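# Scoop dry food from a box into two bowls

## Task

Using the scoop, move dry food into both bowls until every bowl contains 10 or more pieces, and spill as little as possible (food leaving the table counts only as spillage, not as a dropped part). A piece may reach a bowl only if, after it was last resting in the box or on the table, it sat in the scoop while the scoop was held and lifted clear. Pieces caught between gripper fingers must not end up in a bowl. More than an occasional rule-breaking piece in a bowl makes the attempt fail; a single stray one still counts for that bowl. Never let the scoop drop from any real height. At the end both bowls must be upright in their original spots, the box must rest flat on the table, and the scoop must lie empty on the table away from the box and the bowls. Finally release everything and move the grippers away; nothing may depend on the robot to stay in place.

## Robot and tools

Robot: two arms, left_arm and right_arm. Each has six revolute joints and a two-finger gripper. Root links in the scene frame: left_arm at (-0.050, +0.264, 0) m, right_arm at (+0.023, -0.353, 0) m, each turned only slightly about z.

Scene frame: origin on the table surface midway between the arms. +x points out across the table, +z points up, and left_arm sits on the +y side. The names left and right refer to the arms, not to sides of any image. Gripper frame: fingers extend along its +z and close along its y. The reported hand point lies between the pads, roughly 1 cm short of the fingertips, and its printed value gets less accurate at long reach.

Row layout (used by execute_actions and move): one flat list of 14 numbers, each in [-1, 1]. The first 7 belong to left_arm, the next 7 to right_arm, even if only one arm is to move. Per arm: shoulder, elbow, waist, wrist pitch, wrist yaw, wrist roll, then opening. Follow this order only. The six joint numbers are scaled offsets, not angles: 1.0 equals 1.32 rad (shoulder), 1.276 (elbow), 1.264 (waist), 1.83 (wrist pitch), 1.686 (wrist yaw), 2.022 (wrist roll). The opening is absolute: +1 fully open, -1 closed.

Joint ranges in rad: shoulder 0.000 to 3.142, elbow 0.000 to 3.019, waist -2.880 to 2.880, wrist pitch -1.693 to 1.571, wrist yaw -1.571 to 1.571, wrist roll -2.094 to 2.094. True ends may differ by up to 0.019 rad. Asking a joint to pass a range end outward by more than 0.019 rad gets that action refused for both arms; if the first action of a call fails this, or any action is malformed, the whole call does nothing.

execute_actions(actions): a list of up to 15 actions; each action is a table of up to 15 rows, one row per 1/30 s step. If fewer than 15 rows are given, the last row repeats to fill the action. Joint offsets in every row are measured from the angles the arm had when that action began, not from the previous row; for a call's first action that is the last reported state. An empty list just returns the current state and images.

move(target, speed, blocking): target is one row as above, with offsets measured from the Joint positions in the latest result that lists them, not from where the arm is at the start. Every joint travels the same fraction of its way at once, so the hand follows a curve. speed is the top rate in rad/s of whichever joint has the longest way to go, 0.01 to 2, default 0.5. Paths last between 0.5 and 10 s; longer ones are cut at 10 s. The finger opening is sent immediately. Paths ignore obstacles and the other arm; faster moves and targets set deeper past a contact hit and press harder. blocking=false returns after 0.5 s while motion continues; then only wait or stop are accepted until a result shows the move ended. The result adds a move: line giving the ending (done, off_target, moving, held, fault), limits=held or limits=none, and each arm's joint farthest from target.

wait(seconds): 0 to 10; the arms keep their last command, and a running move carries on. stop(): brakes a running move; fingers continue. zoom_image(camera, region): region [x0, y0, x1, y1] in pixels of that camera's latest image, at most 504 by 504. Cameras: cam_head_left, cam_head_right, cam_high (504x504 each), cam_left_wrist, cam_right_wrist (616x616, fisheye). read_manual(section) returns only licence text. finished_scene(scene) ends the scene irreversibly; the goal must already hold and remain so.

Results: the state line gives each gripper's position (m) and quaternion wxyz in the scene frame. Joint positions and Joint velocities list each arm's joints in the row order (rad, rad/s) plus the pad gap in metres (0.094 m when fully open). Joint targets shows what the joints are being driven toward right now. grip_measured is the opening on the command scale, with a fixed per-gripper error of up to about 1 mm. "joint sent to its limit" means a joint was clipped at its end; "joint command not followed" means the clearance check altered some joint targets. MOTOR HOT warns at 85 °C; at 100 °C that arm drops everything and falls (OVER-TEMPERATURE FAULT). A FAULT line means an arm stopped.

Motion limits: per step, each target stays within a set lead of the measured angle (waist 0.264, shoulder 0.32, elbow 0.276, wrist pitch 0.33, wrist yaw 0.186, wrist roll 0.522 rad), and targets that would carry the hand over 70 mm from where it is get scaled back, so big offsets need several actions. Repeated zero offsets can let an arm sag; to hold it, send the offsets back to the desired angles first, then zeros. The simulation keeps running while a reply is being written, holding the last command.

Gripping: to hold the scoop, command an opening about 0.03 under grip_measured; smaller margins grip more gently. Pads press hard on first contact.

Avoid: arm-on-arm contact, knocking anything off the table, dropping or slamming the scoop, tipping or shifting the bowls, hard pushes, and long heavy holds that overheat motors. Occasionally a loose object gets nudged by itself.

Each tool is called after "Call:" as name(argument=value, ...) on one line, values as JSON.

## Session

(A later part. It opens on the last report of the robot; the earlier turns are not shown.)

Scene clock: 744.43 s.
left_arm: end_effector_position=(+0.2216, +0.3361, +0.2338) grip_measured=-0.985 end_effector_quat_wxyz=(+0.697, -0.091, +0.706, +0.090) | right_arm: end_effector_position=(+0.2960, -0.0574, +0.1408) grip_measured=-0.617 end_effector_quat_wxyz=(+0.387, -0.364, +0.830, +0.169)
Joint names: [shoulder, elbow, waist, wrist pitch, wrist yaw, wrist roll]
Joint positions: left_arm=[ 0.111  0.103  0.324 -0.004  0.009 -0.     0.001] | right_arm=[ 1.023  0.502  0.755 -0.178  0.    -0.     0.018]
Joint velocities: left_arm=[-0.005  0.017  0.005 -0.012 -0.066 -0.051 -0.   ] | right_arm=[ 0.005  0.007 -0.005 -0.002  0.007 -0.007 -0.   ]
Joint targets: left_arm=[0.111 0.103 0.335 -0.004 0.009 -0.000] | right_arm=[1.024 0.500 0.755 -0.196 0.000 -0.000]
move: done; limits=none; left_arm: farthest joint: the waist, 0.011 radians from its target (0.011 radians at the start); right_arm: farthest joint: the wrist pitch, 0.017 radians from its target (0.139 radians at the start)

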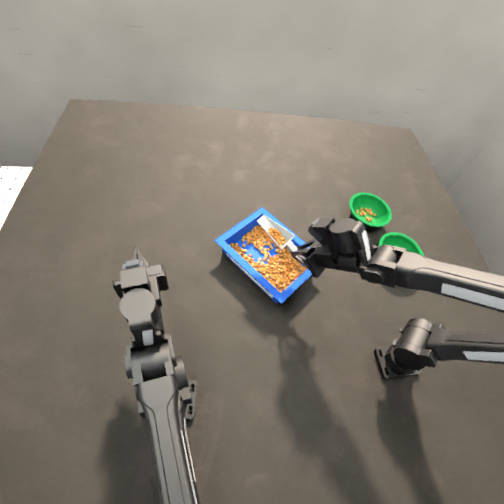

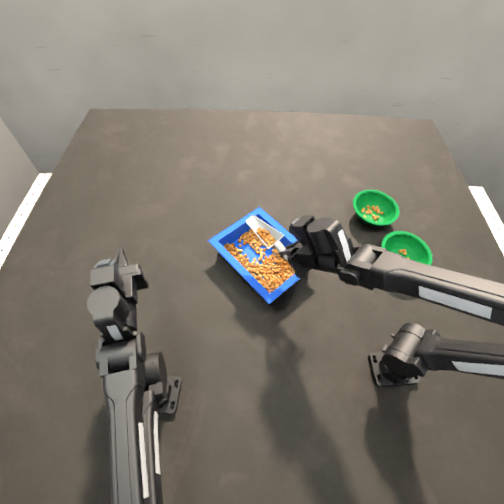

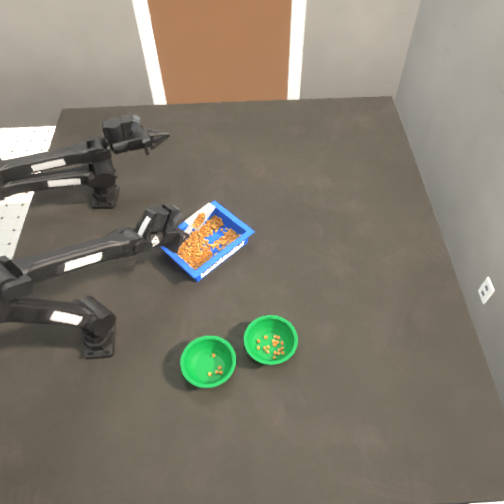

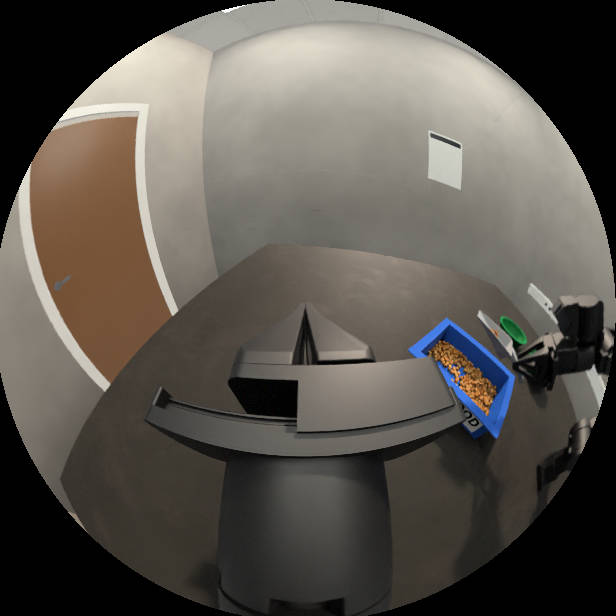

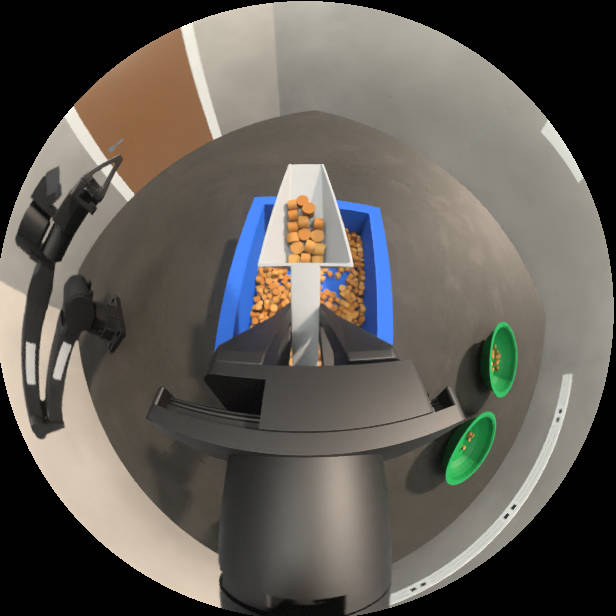

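Call:
move(target=[0,0,0.009,0,0,0,-1, -0.5424,-0.1379,-0.8979,-0.4219,0,0,-0.65], speed=0.6)

Scene clock: 766.87 s.
left_arm: end_effector_position=(+0.2216, +0.3361, +0.2338) grip_measured=-0.985 end_effector_quat_wxyz=(+0.697, -0.091, +0.706, +0.090) | right_arm: end_effector_position=(+0.2267, -0.4162, +0.1216) grip_measured=-0.618 end_effector_quat_wxyz=(+0.317, +0.142, +0.937, -0.048)
Joint names: [shoulder, elbow, waist, wrist pitch, wrist yaw, wrist roll]
Joint positions: left_arm=[ 0.111  0.103  0.324 -0.004  0.009 -0.     0.001] | right_arm=[ 0.312  0.327 -0.371 -0.933 -0.001 -0.     0.018]
Joint velocities: left_arm=[-0.005 -0.012 -0.005 -0.007  0.022 -0.066 -0.001] | right_arm=[-0.005  0.007 -0.024 -0.007 -0.081 -0.037 -0.   ]
Joint targets: left_arm=[0.111 0.103 0.335 -0.004 0.009 -0.000] | right_arm=[0.307 0.326 -0.380 -0.950 -0.000 -0.000]
move: done; limits=none; left_arm: farthest joint: the waist, 0.011 radians from its target (0.011 radians at the start); right_arm: farthest joint: the wrist pitch, 0.017 radians from its target (0.772 radians at the start)

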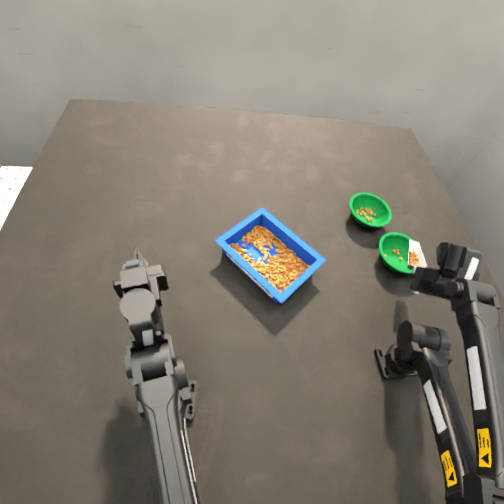

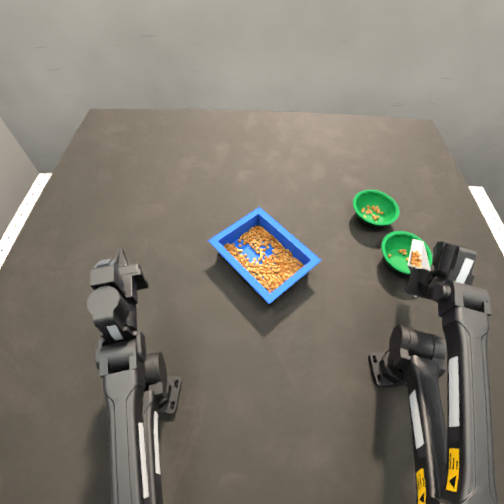

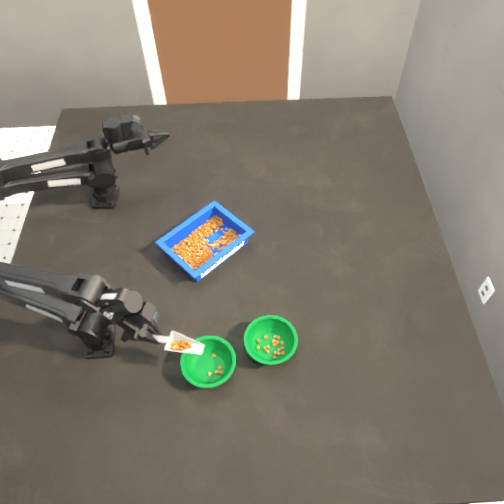

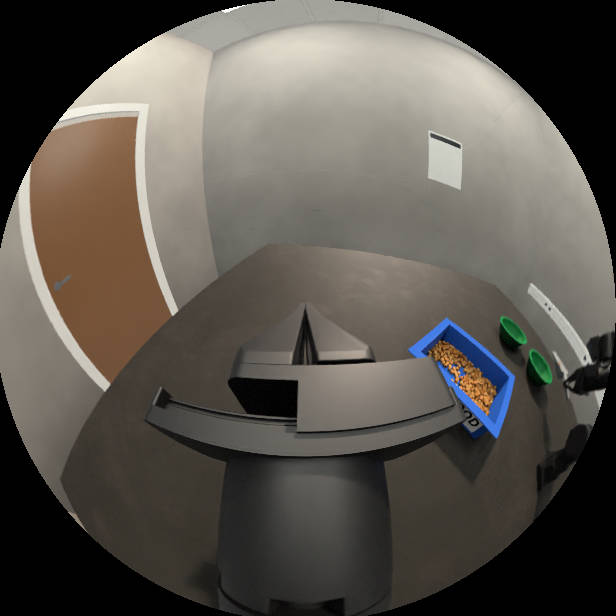

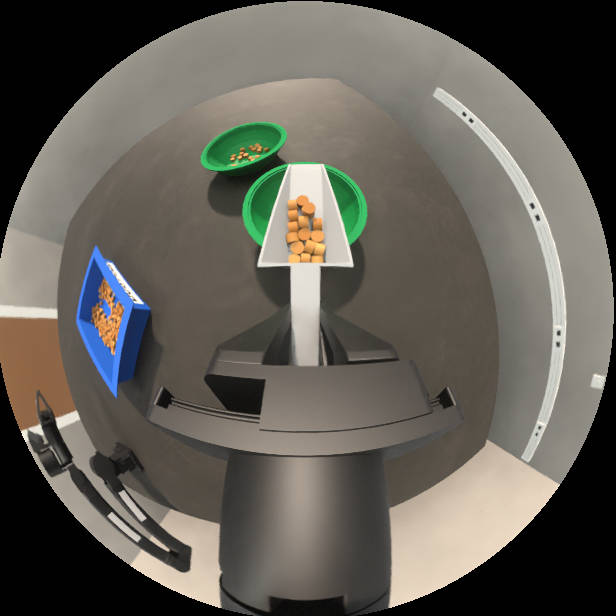

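Call:
move(target=[0,0,0.009,0,0,0,-1, 0.5742,0.4357,-0.0055,-0.3126,0,0,-0.65], speed=0.5)

Call:
zoom_image(camera="cam_high", region=[150, 290, 320, 410])

Scene clock: 774.77 s.
left_arm: end_effector_position=(+0.2216, +0.3361, +0.2338) grip_measured=-0.985 end_effector_quat_wxyz=(+0.697, -0.091, +0.706, +0.090) | right_arm: end_effector_position=(+0.2471, -0.4225, +0.1643) grip_measured=-0.618 end_effector_quat_wxyz=(-0.074, +0.149, +0.986, +0.012)
Joint names: [shoulder, elbow, waist, wrist pitch, wrist yaw, wrist roll]
Joint positions: left_arm=[ 0.111  0.103  0.324 -0.004  0.009 -0.     0.001] | right_arm=[ 1.071  0.838 -0.371 -1.488 -0.001 -0.     0.018]
Joint velocities: left_arm=[-0.015  0.012 -0.005  0.002 -0.007 -0.095  0.   ] | right_arm=[ 0.005 -0.017 -0.005  0.007  0.007 -0.051 -0.   ]
Joint targets: left_arm=[0.111 0.103 0.335 -0.004 0.009 -0.000] | right_arm=[1.070 0.882 -0.378 -1.505 -0.001 -0.000]
move: off_target (right_arm); limits=none; left_arm: farthest joint: the waist, 0.011 radians from its target (0.011 radians at the start); right_arm: farthest joint: the elbow, 0.045 radians from its target (0.556 radians at the start)

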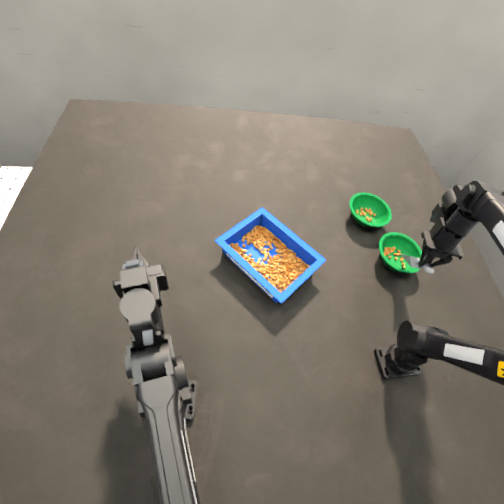

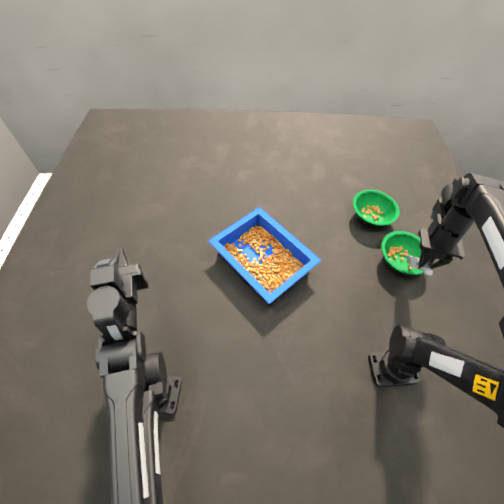

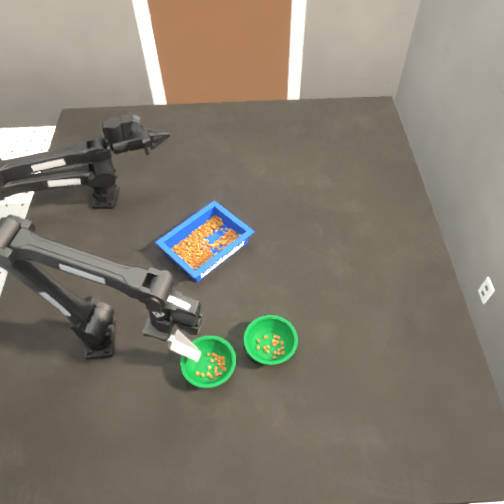

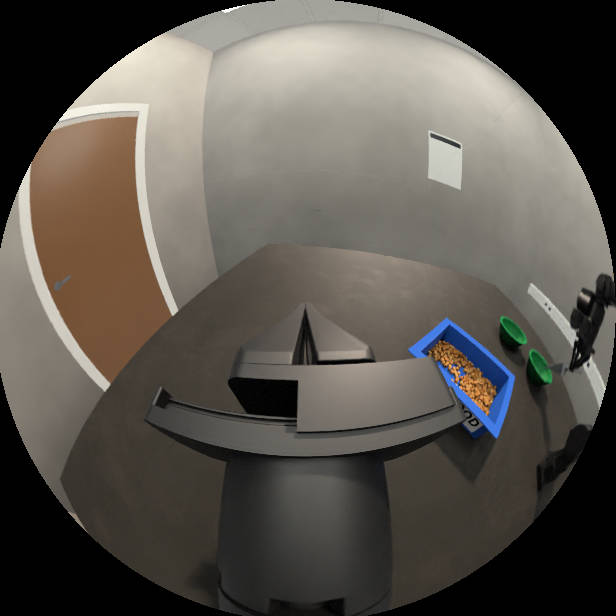

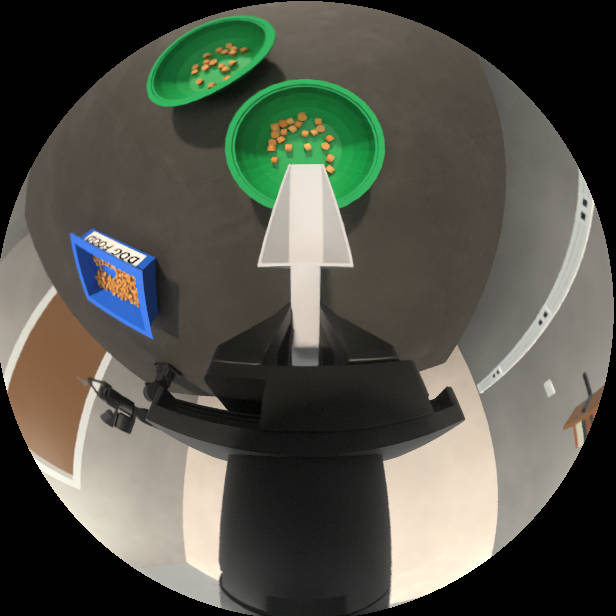

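Region (150, 290, 320, 410) of cam_high's 504x504 image, scaled by 2.965, with more detail than that image has; it fills the top 356 rows of this view, and the rest is white.

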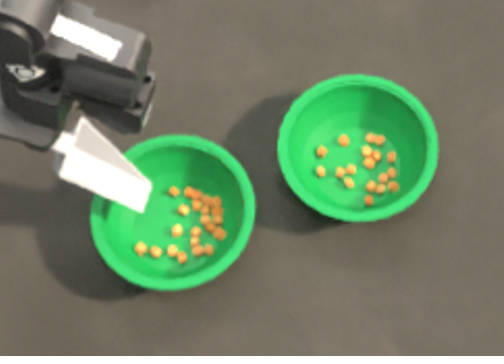

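Call:
zoom_image(camera="cam_head_right", region=[304, 100, 504, 420])

Call:
zoom_image(camera="cam_high", region=[0, 300, 504, 504])

Region (304, 100, 504, 420) of cam_head_right's 504x504 image, scaled by 1.575, with more detail than that image has; it fills the left 315 columns of this view, and the rest is white.

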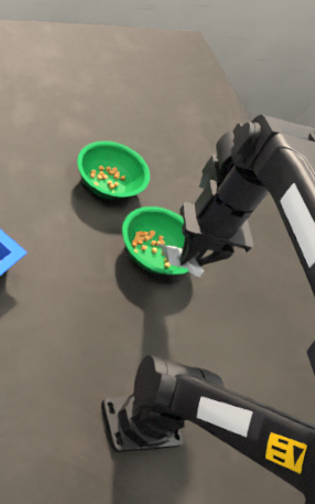

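Region (0, 300, 504, 504) of cam_high's 504x504 image, scaled by 1.000; it fills the top 204 rows of this view, and the rest is white.

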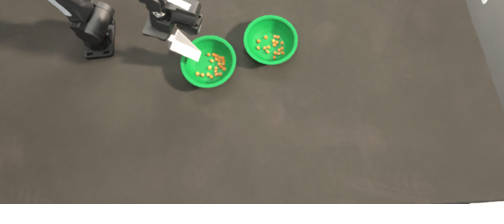

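Call:
execute_actions(actions=[[[0,0,0.009,0,0,0,-1,0,0.0345,-0.005,0.01,0,0,-0.65],[0,0,0.009,0,0,0,-1,0,0.0345,-0.005,0.022,0,0,-0.65],[0,0,0.009,0,0,0,-1,0,0.0345,-0.005,0.034,0,0,-0.65],[0,0,0.009,0,0,0,-1,0,0.0345,-0.005,0.046,0,0,-0.65],[0,0,0.009,0,0,0,-1,0,0.0345,-0.005,0.058,0,0,-0.65],[0,0,0.009,0,0,0,-1,0,0.0345,-0.005,0.07,0,0,-0.65],[0,0,0.009,0,0,0,-1,0,0.0345,-0.005,0.082,0,0,-0.65],[0,0,0.009,0,0,0,-1,0,0.0345,-0.005,0.094,0,0,-0.65],[0,0,0.009,0,0,0,-1,0,0.0345,-0.005,0.106,0,0,-0.65],[0,0,0.009,0,0,0,-1,0,0.0345,-0.005,0.118,0,0,-0.65]]])

Call:
move(target=[0,0,0.009,0,0,0,-1, 0,0.036,-0.428,0.012,0,0,-0.65], speed=0.8)

Scene clock: 837.87 s.
left_arm: end_effector_position=(+0.2216, +0.3361, +0.2338) grip_measured=-0.985 end_effector_quat_wxyz=(+0.697, -0.091, +0.706, +0.090) | right_arm: end_effector_position=(+0.2929, -0.4367, +0.1617) grip_measured=-0.618 end_effector_quat_wxyz=(+0.023, +0.150, +0.988, -0.003)
Joint names: [shoulder, elbow, waist, wrist pitch, wrist yaw, wrist roll]
Joint positions: left_arm=[ 0.111  0.103  0.324 -0.004  0.009 -0.     0.001] | right_arm=[ 1.071  0.838 -0.371 -1.292 -0.001 -0.     0.018]
Joint velocities: left_arm=[-0.005 -0.012  0.005  0.007 -0.022  0.051 -0.   ] | right_arm=[-0.005 -0.002 -0.005 -0.002 -0.051  0.051 -0.   ]
Joint targets: left_arm=[0.111 0.103 0.335 -0.004 0.009 -0.000] | right_arm=[1.071 0.882 -0.377 -1.272 -0.001 -0.000]

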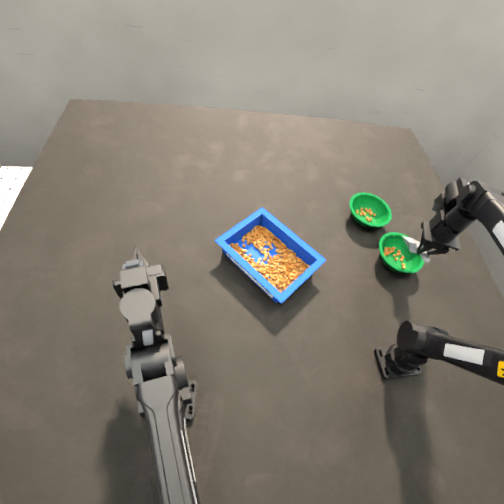

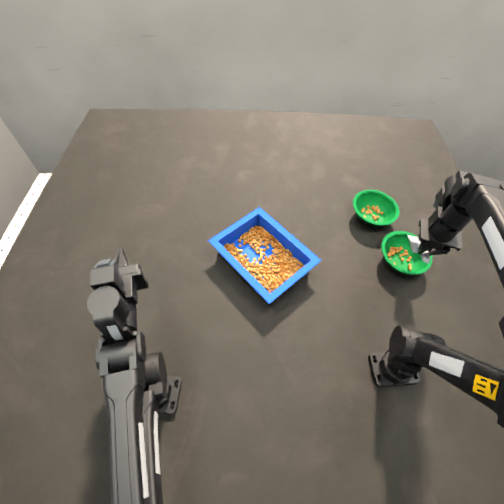

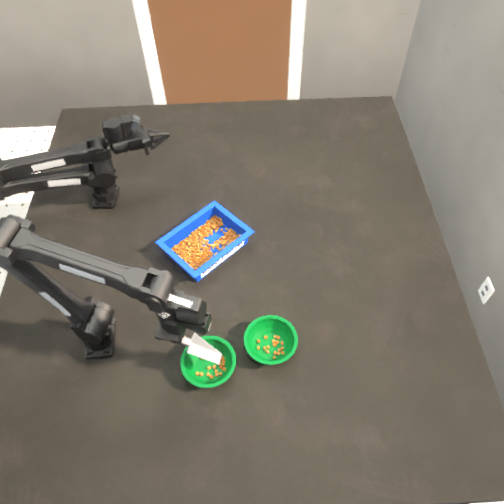

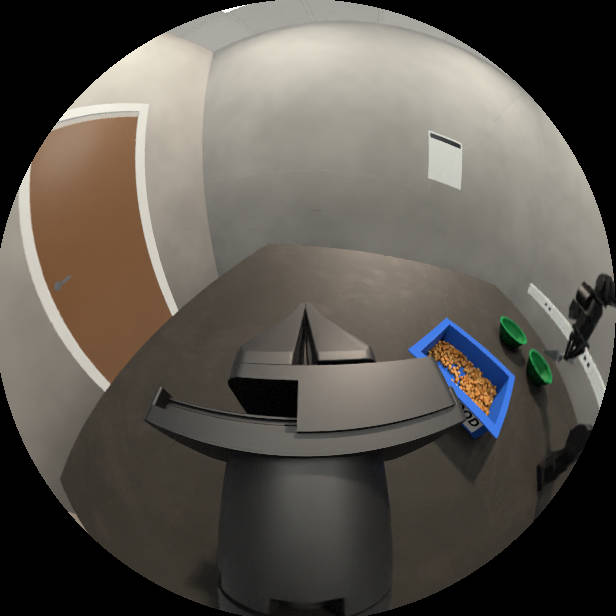

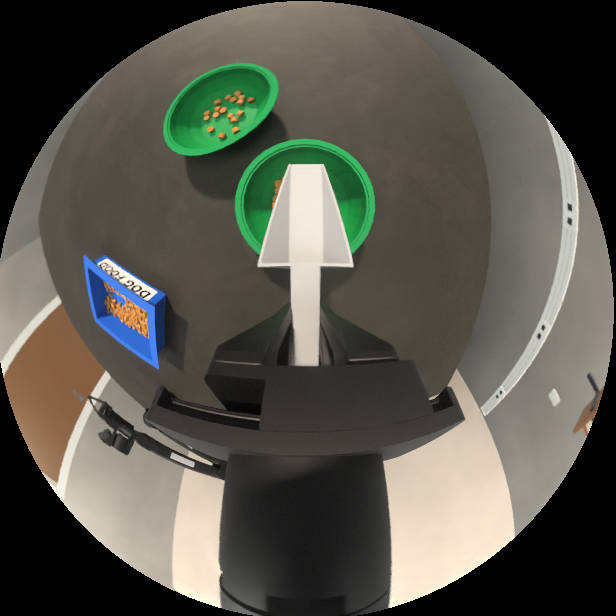

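Scene clock: 839.00 s.
left_arm: end_effector_position=(+0.2216, +0.3361, +0.2338) grip_measured=-0.985 end_effector_quat_wxyz=(+0.697, -0.091, +0.706, +0.090) | right_arm: end_effector_position=(+0.2119, -0.5630, +0.1617) grip_measured=-0.618 end_effector_quat_wxyz=(+0.021, +0.406, +0.913, -0.009)
Joint names: [shoulder, elbow, waist, wrist pitch, wrist yaw, wrist roll]
Joint positions: left_arm=[ 0.111  0.103  0.324 -0.004  0.009 -0.     0.001] | right_arm=[ 1.071  0.838 -0.908 -1.292 -0.001 -0.     0.018]
Joint velocities: left_arm=[-0.015  0.007  0.005 -0.002 -0.022 -0.11  -0.001] | right_arm=[-0.005  0.017  0.005 -0.012 -0.007 -0.051  0.   ]
Joint targets: left_arm=[0.111 0.103 0.335 -0.004 0.009 -0.000] | right_arm=[1.071 0.884 -0.912 -1.270 -0.001 -0.000]
move: off_target (right_arm); limits=none; left_arm: farthest joint: the waist, 0.011 radians from its target (0.011 radians at the start); right_arm: farthest joint: the elbow, 0.046 radians from its target (0.046 radians at the start)

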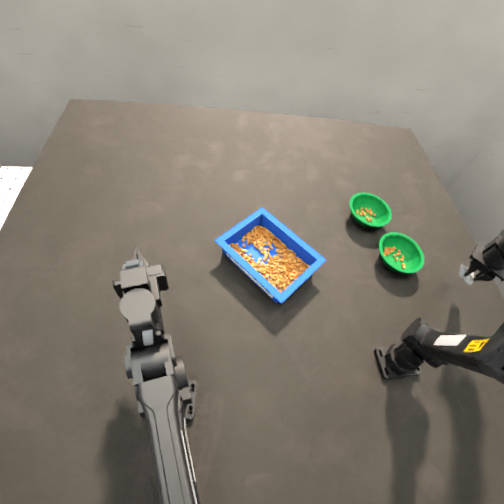

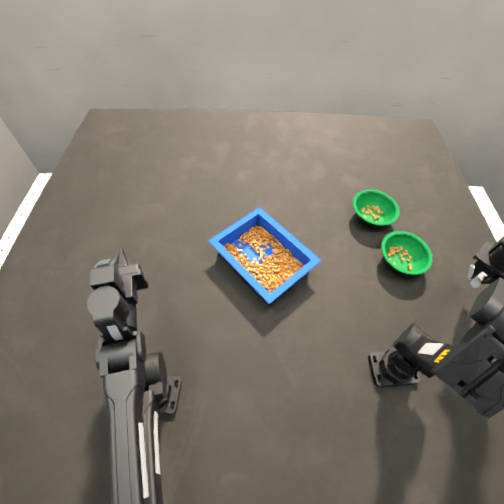

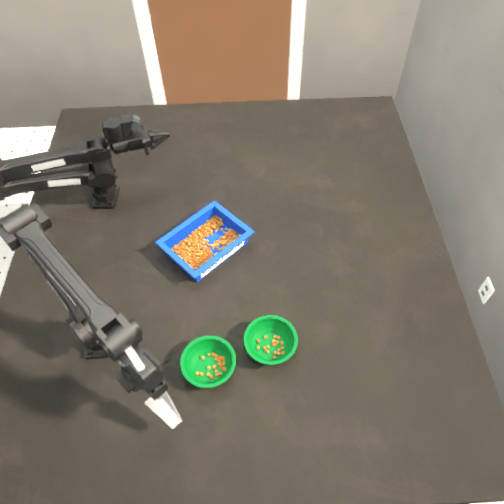

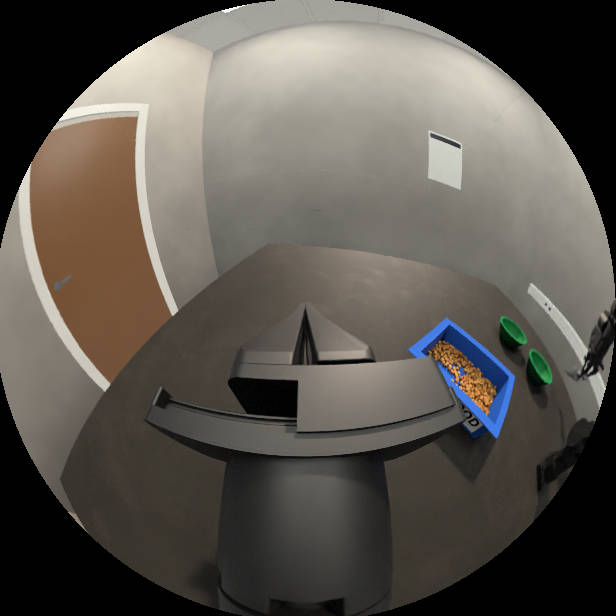

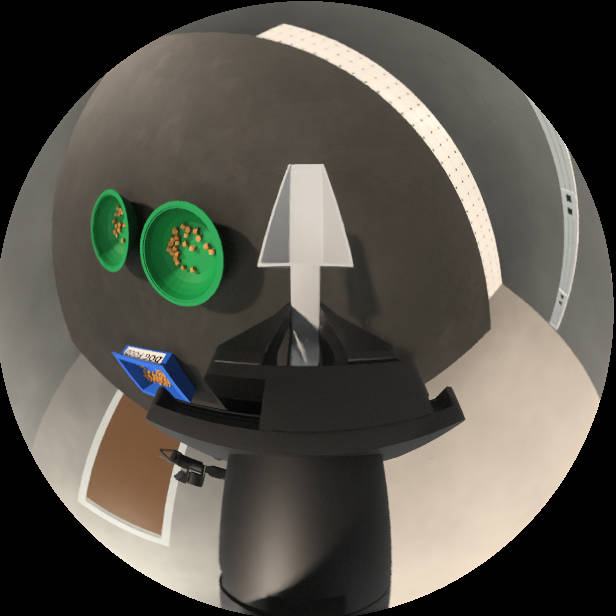

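Call:
move(target=[0,0,0.009,0,0,0,-1, -0.0023,-0.4052,-0.003,0.5492,0,0,-0.65], speed=0.7)

Scene clock: 847.07 s.
left_arm: end_effector_position=(+0.2216, +0.3361, +0.2338) grip_measured=-0.985 end_effector_quat_wxyz=(+0.697, -0.091, +0.706, +0.090) | right_arm: end_effector_position=(+0.2252, -0.5777, +0.0239) grip_measured=-0.618 end_effector_quat_wxyz=(+0.235, +0.393, +0.883, -0.104)
Joint names: [shoulder, elbow, waist, wrist pitch, wrist yaw, wrist roll]
Joint positions: left_arm=[ 0.111  0.103  0.324 -0.004  0.009 -0.     0.001] | right_arm=[ 1.067  0.327 -0.908 -0.312 -0.001 -0.     0.018]
Joint velocities: left_arm=[ 0.005 -0.002 -0.015 -0.012 -0.007 -0.051  0.   ] | right_arm=[-0.015  0.002 -0.005 -0.007  0.022  0.022  0.   ]
Joint targets: left_arm=[0.111 0.103 0.335 -0.004 0.009 -0.000] | right_arm=[1.068 0.321 -0.912 -0.287 -0.001 -0.000]
move: off_target (right_arm); limits=none; left_arm: farthest joint: the waist, 0.011 radians from its target (0.011 radians at the start); right_arm: farthest joint: the wrist pitch, 0.025 radians from its target (1.005 radians at the start)

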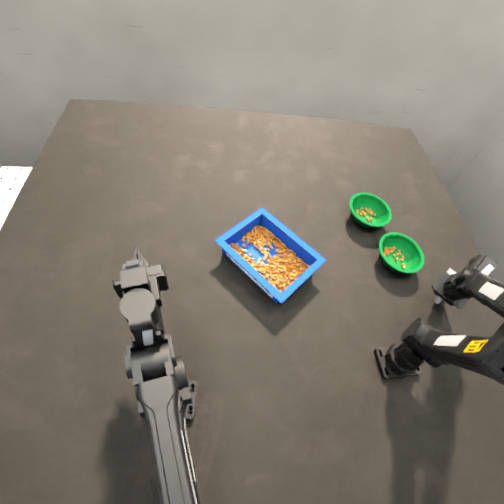

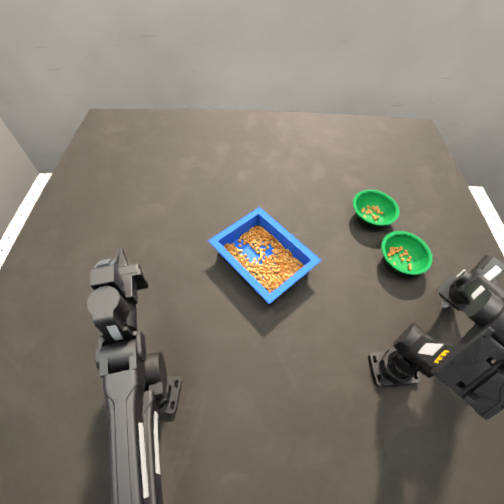

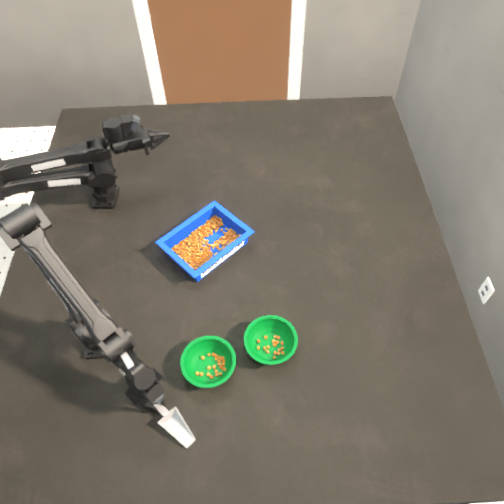

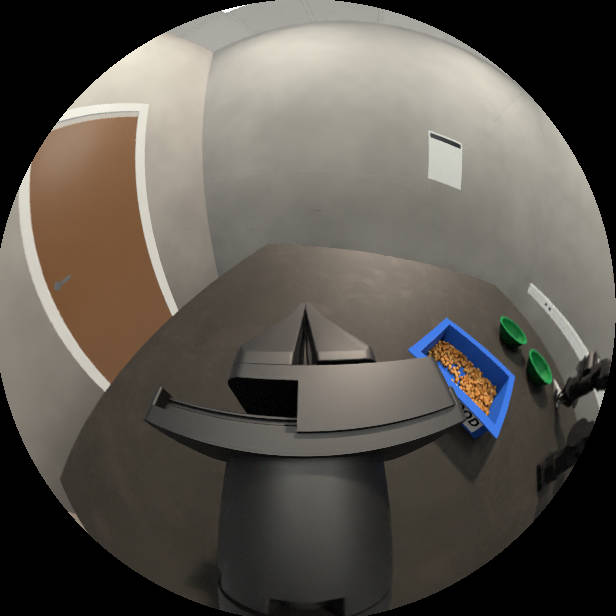

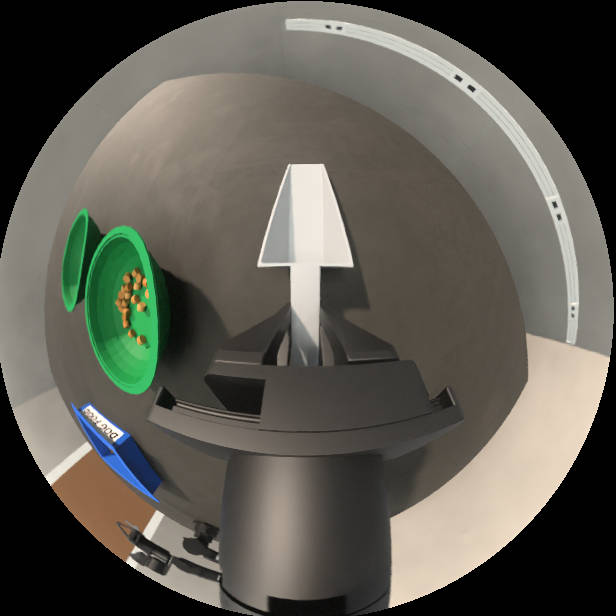

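Call:
execute_actions(actions=[])

Scene clock: 855.77 s.
left_arm: end_effector_position=(+0.2216, +0.3361, +0.2338) grip_measured=-0.985 end_effector_quat_wxyz=(+0.697, -0.091, +0.706, +0.090) | right_arm: end_effector_position=(+0.2252, -0.5777, +0.0239) grip_measured=-0.618 end_effector_quat_wxyz=(+0.235, +0.393, +0.883, -0.104)
Joint names: [shoulder, elbow, waist, wrist pitch, wrist yaw, wrist roll]
Joint positions: left_arm=[ 0.111  0.103  0.324 -0.004  0.009 -0.     0.001] | right_arm=[ 1.067  0.327 -0.908 -0.312 -0.001 -0.     0.018]
Joint velocities: left_arm=[-0.005 -0.007 -0.015  0.022 -0.022 -0.066 -0.001] | right_arm=[ 0.005 -0.017 -0.005 -0.007  0.022 -0.037 -0.001]
Joint targets: left_arm=[0.111 0.103 0.335 -0.004 0.009 -0.000] | right_arm=[1.068 0.321 -0.912 -0.287 -0.001 -0.000]

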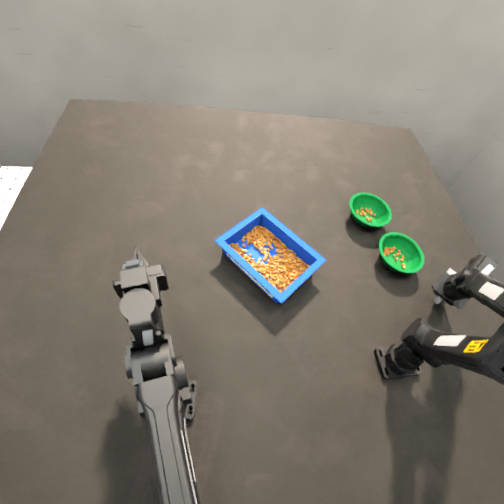

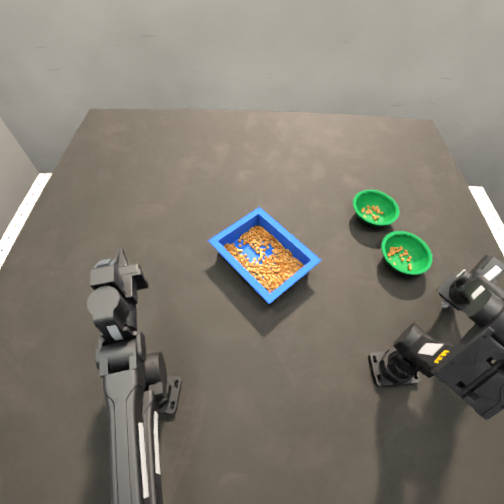

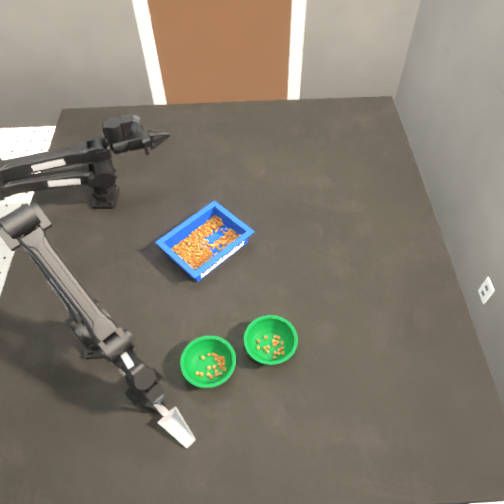

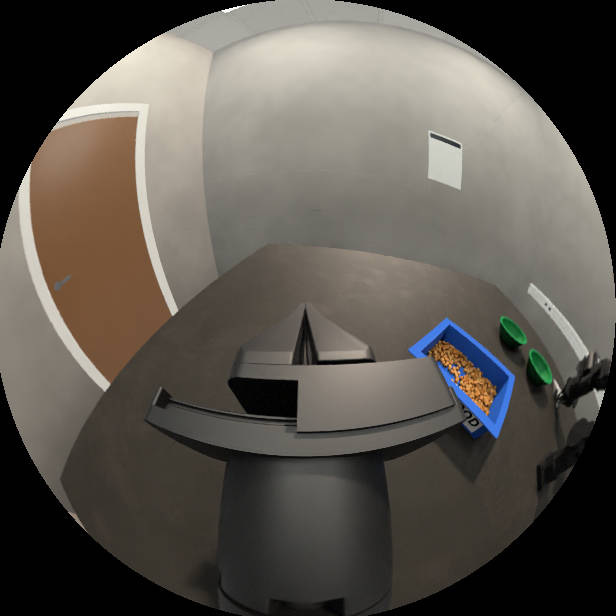

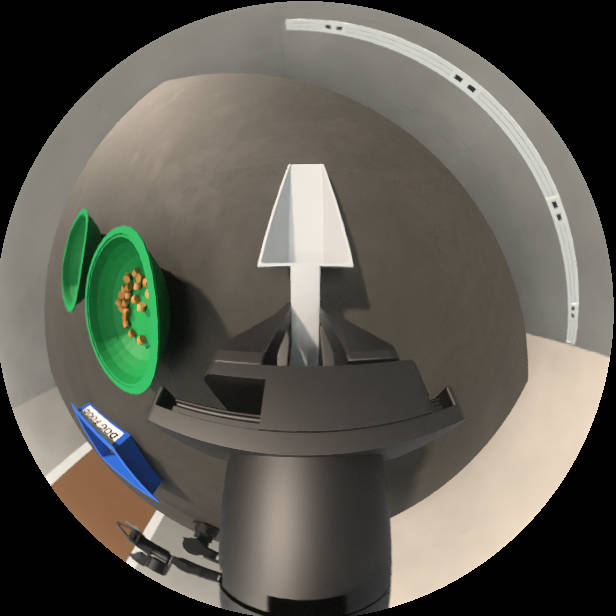

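Call:
execute_actions(actions=[[[0,0,0.009,0,0,0,-1,0,-0.006,-0.003,0.013,0,0,-0.65]],[[0,0,0,0,0,0,-1,0,0,0,0,0,0,0.2]]])

Scene clock: 858.50 s.
left_arm: end_effector_position=(+0.2216, +0.3361, +0.2338) grip_measured=-0.985 end_effector_quat_wxyz=(+0.697, -0.091, +0.706, +0.090) | right_arm: end_effector_position=(+0.2252, -0.5777, +0.0239) grip_measured=+0.198 end_effector_quat_wxyz=(+0.235, +0.393, +0.883, -0.104)
Joint names: [shoulder, elbow, waist, wrist pitch, wrist yaw, wrist roll]
Joint positions: left_arm=[ 0.111  0.103  0.324 -0.004  0.009 -0.     0.001] | right_arm=[ 1.067  0.327 -0.908 -0.312 -0.001 -0.     0.056]
Joint velocities: left_arm=[-0.005 -0.017 -0.005 -0.007  0.022  0.007 -0.001] | right_arm=[-0.005  0.002  0.005 -0.002  0.022 -0.051  0.   ]
Joint targets: left_arm=[0.111 0.103 0.324 -0.004 0.009 -0.000] | right_arm=[1.067 0.327 -0.908 -0.312 -0.001 -0.000]

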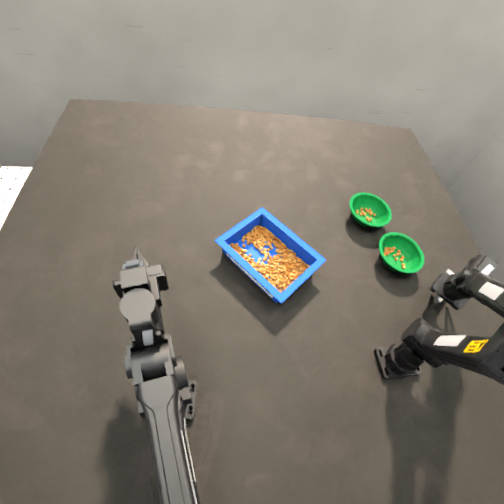

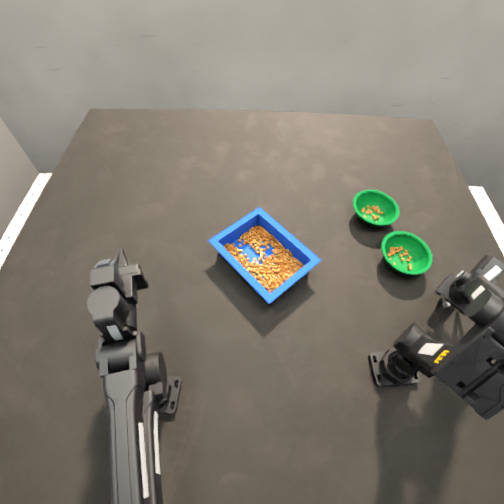

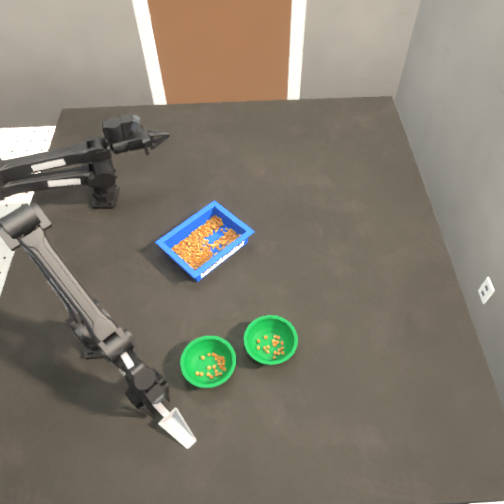

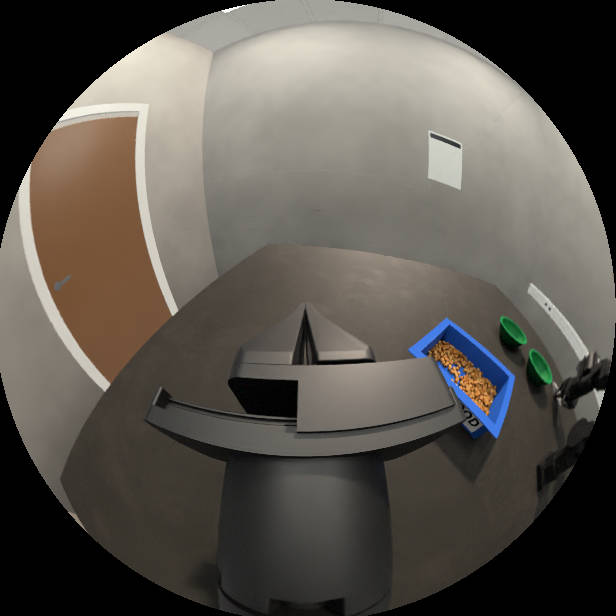

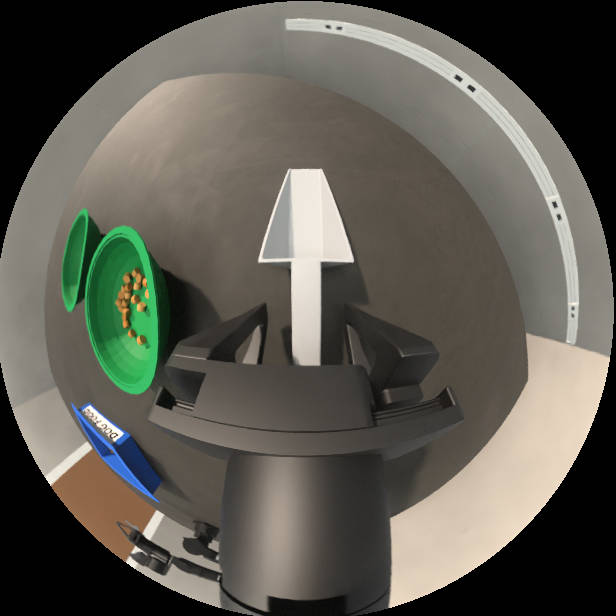

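Call:
move(target=[0,0,0.009,0,0,0,-1,-0.275,0.125,-0.003,-0.278,0,0,0.2], speed=0.6)

Scene clock: 875.50 s.
left_arm: end_effector_position=(+0.2216, +0.3361, +0.2338) grip_measured=-0.985 end_effector_quat_wxyz=(+0.697, -0.091, +0.706, +0.090) | right_arm: end_effector_position=(+0.2007, -0.5505, +0.1151) grip_measured=+0.198 end_effector_quat_wxyz=(+0.232, +0.393, +0.884, -0.103)
Joint names: [shoulder, elbow, waist, wrist pitch, wrist yaw, wrist roll]
Joint positions: left_arm=[ 0.111  0.103  0.324 -0.004  0.009 -0.     0.001] | right_arm=[ 0.7    0.443 -0.908 -0.801 -0.001 -0.     0.056]
Joint velocities: left_arm=[-0.005 -0.002 -0.005  0.012  0.081 -0.037 -0.001] | right_arm=[-0.024 -0.007 -0.015 -0.027 -0.007 -0.022  0.   ]
Joint targets: left_arm=[0.111 0.103 0.335 -0.004 0.009 -0.000] | right_arm=[0.704 0.487 -0.912 -0.821 -0.001 -0.000]
move: off_target (right_arm); limits=none; left_arm: farthest joint: the waist, 0.011 radians from its target (0.011 radians at the start); right_arm: farthest joint: the elbow, 0.043 radians from its target (0.159 radians at the start)

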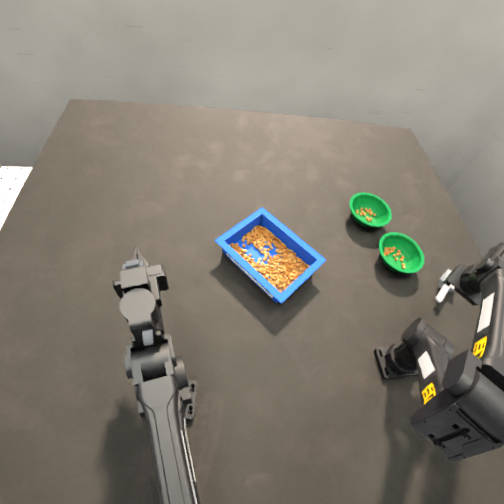

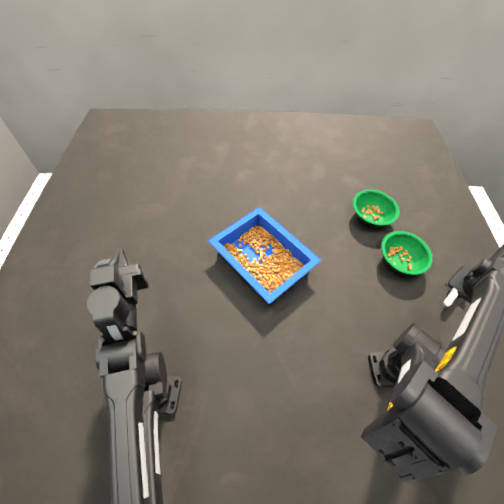

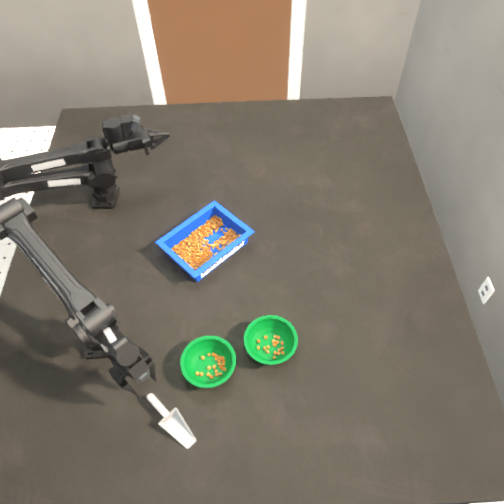

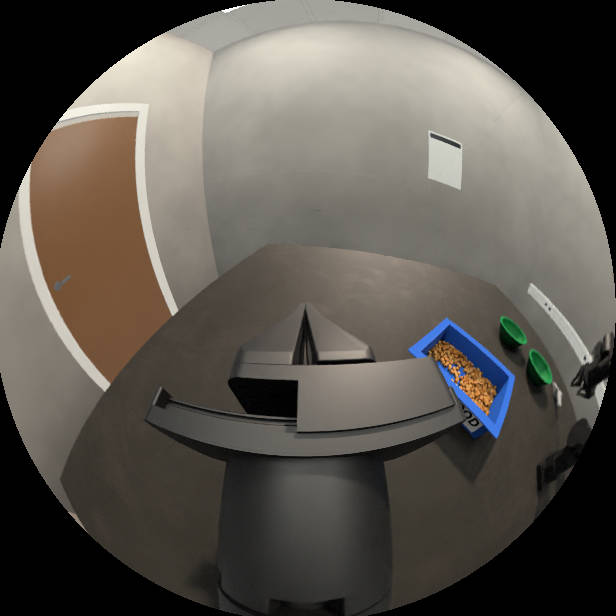

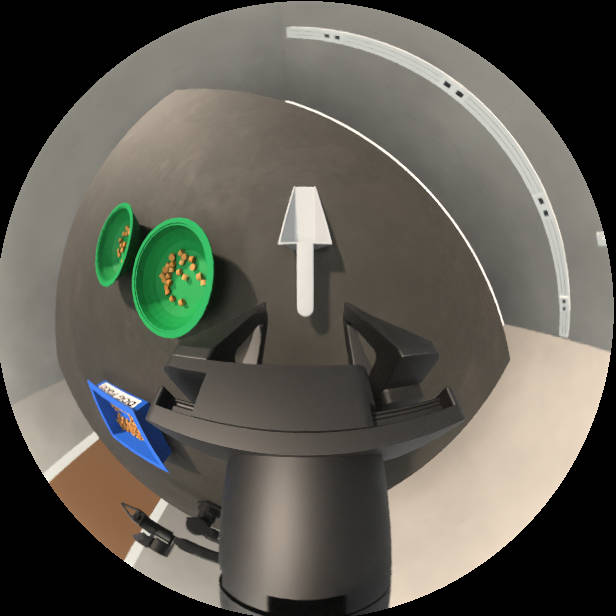

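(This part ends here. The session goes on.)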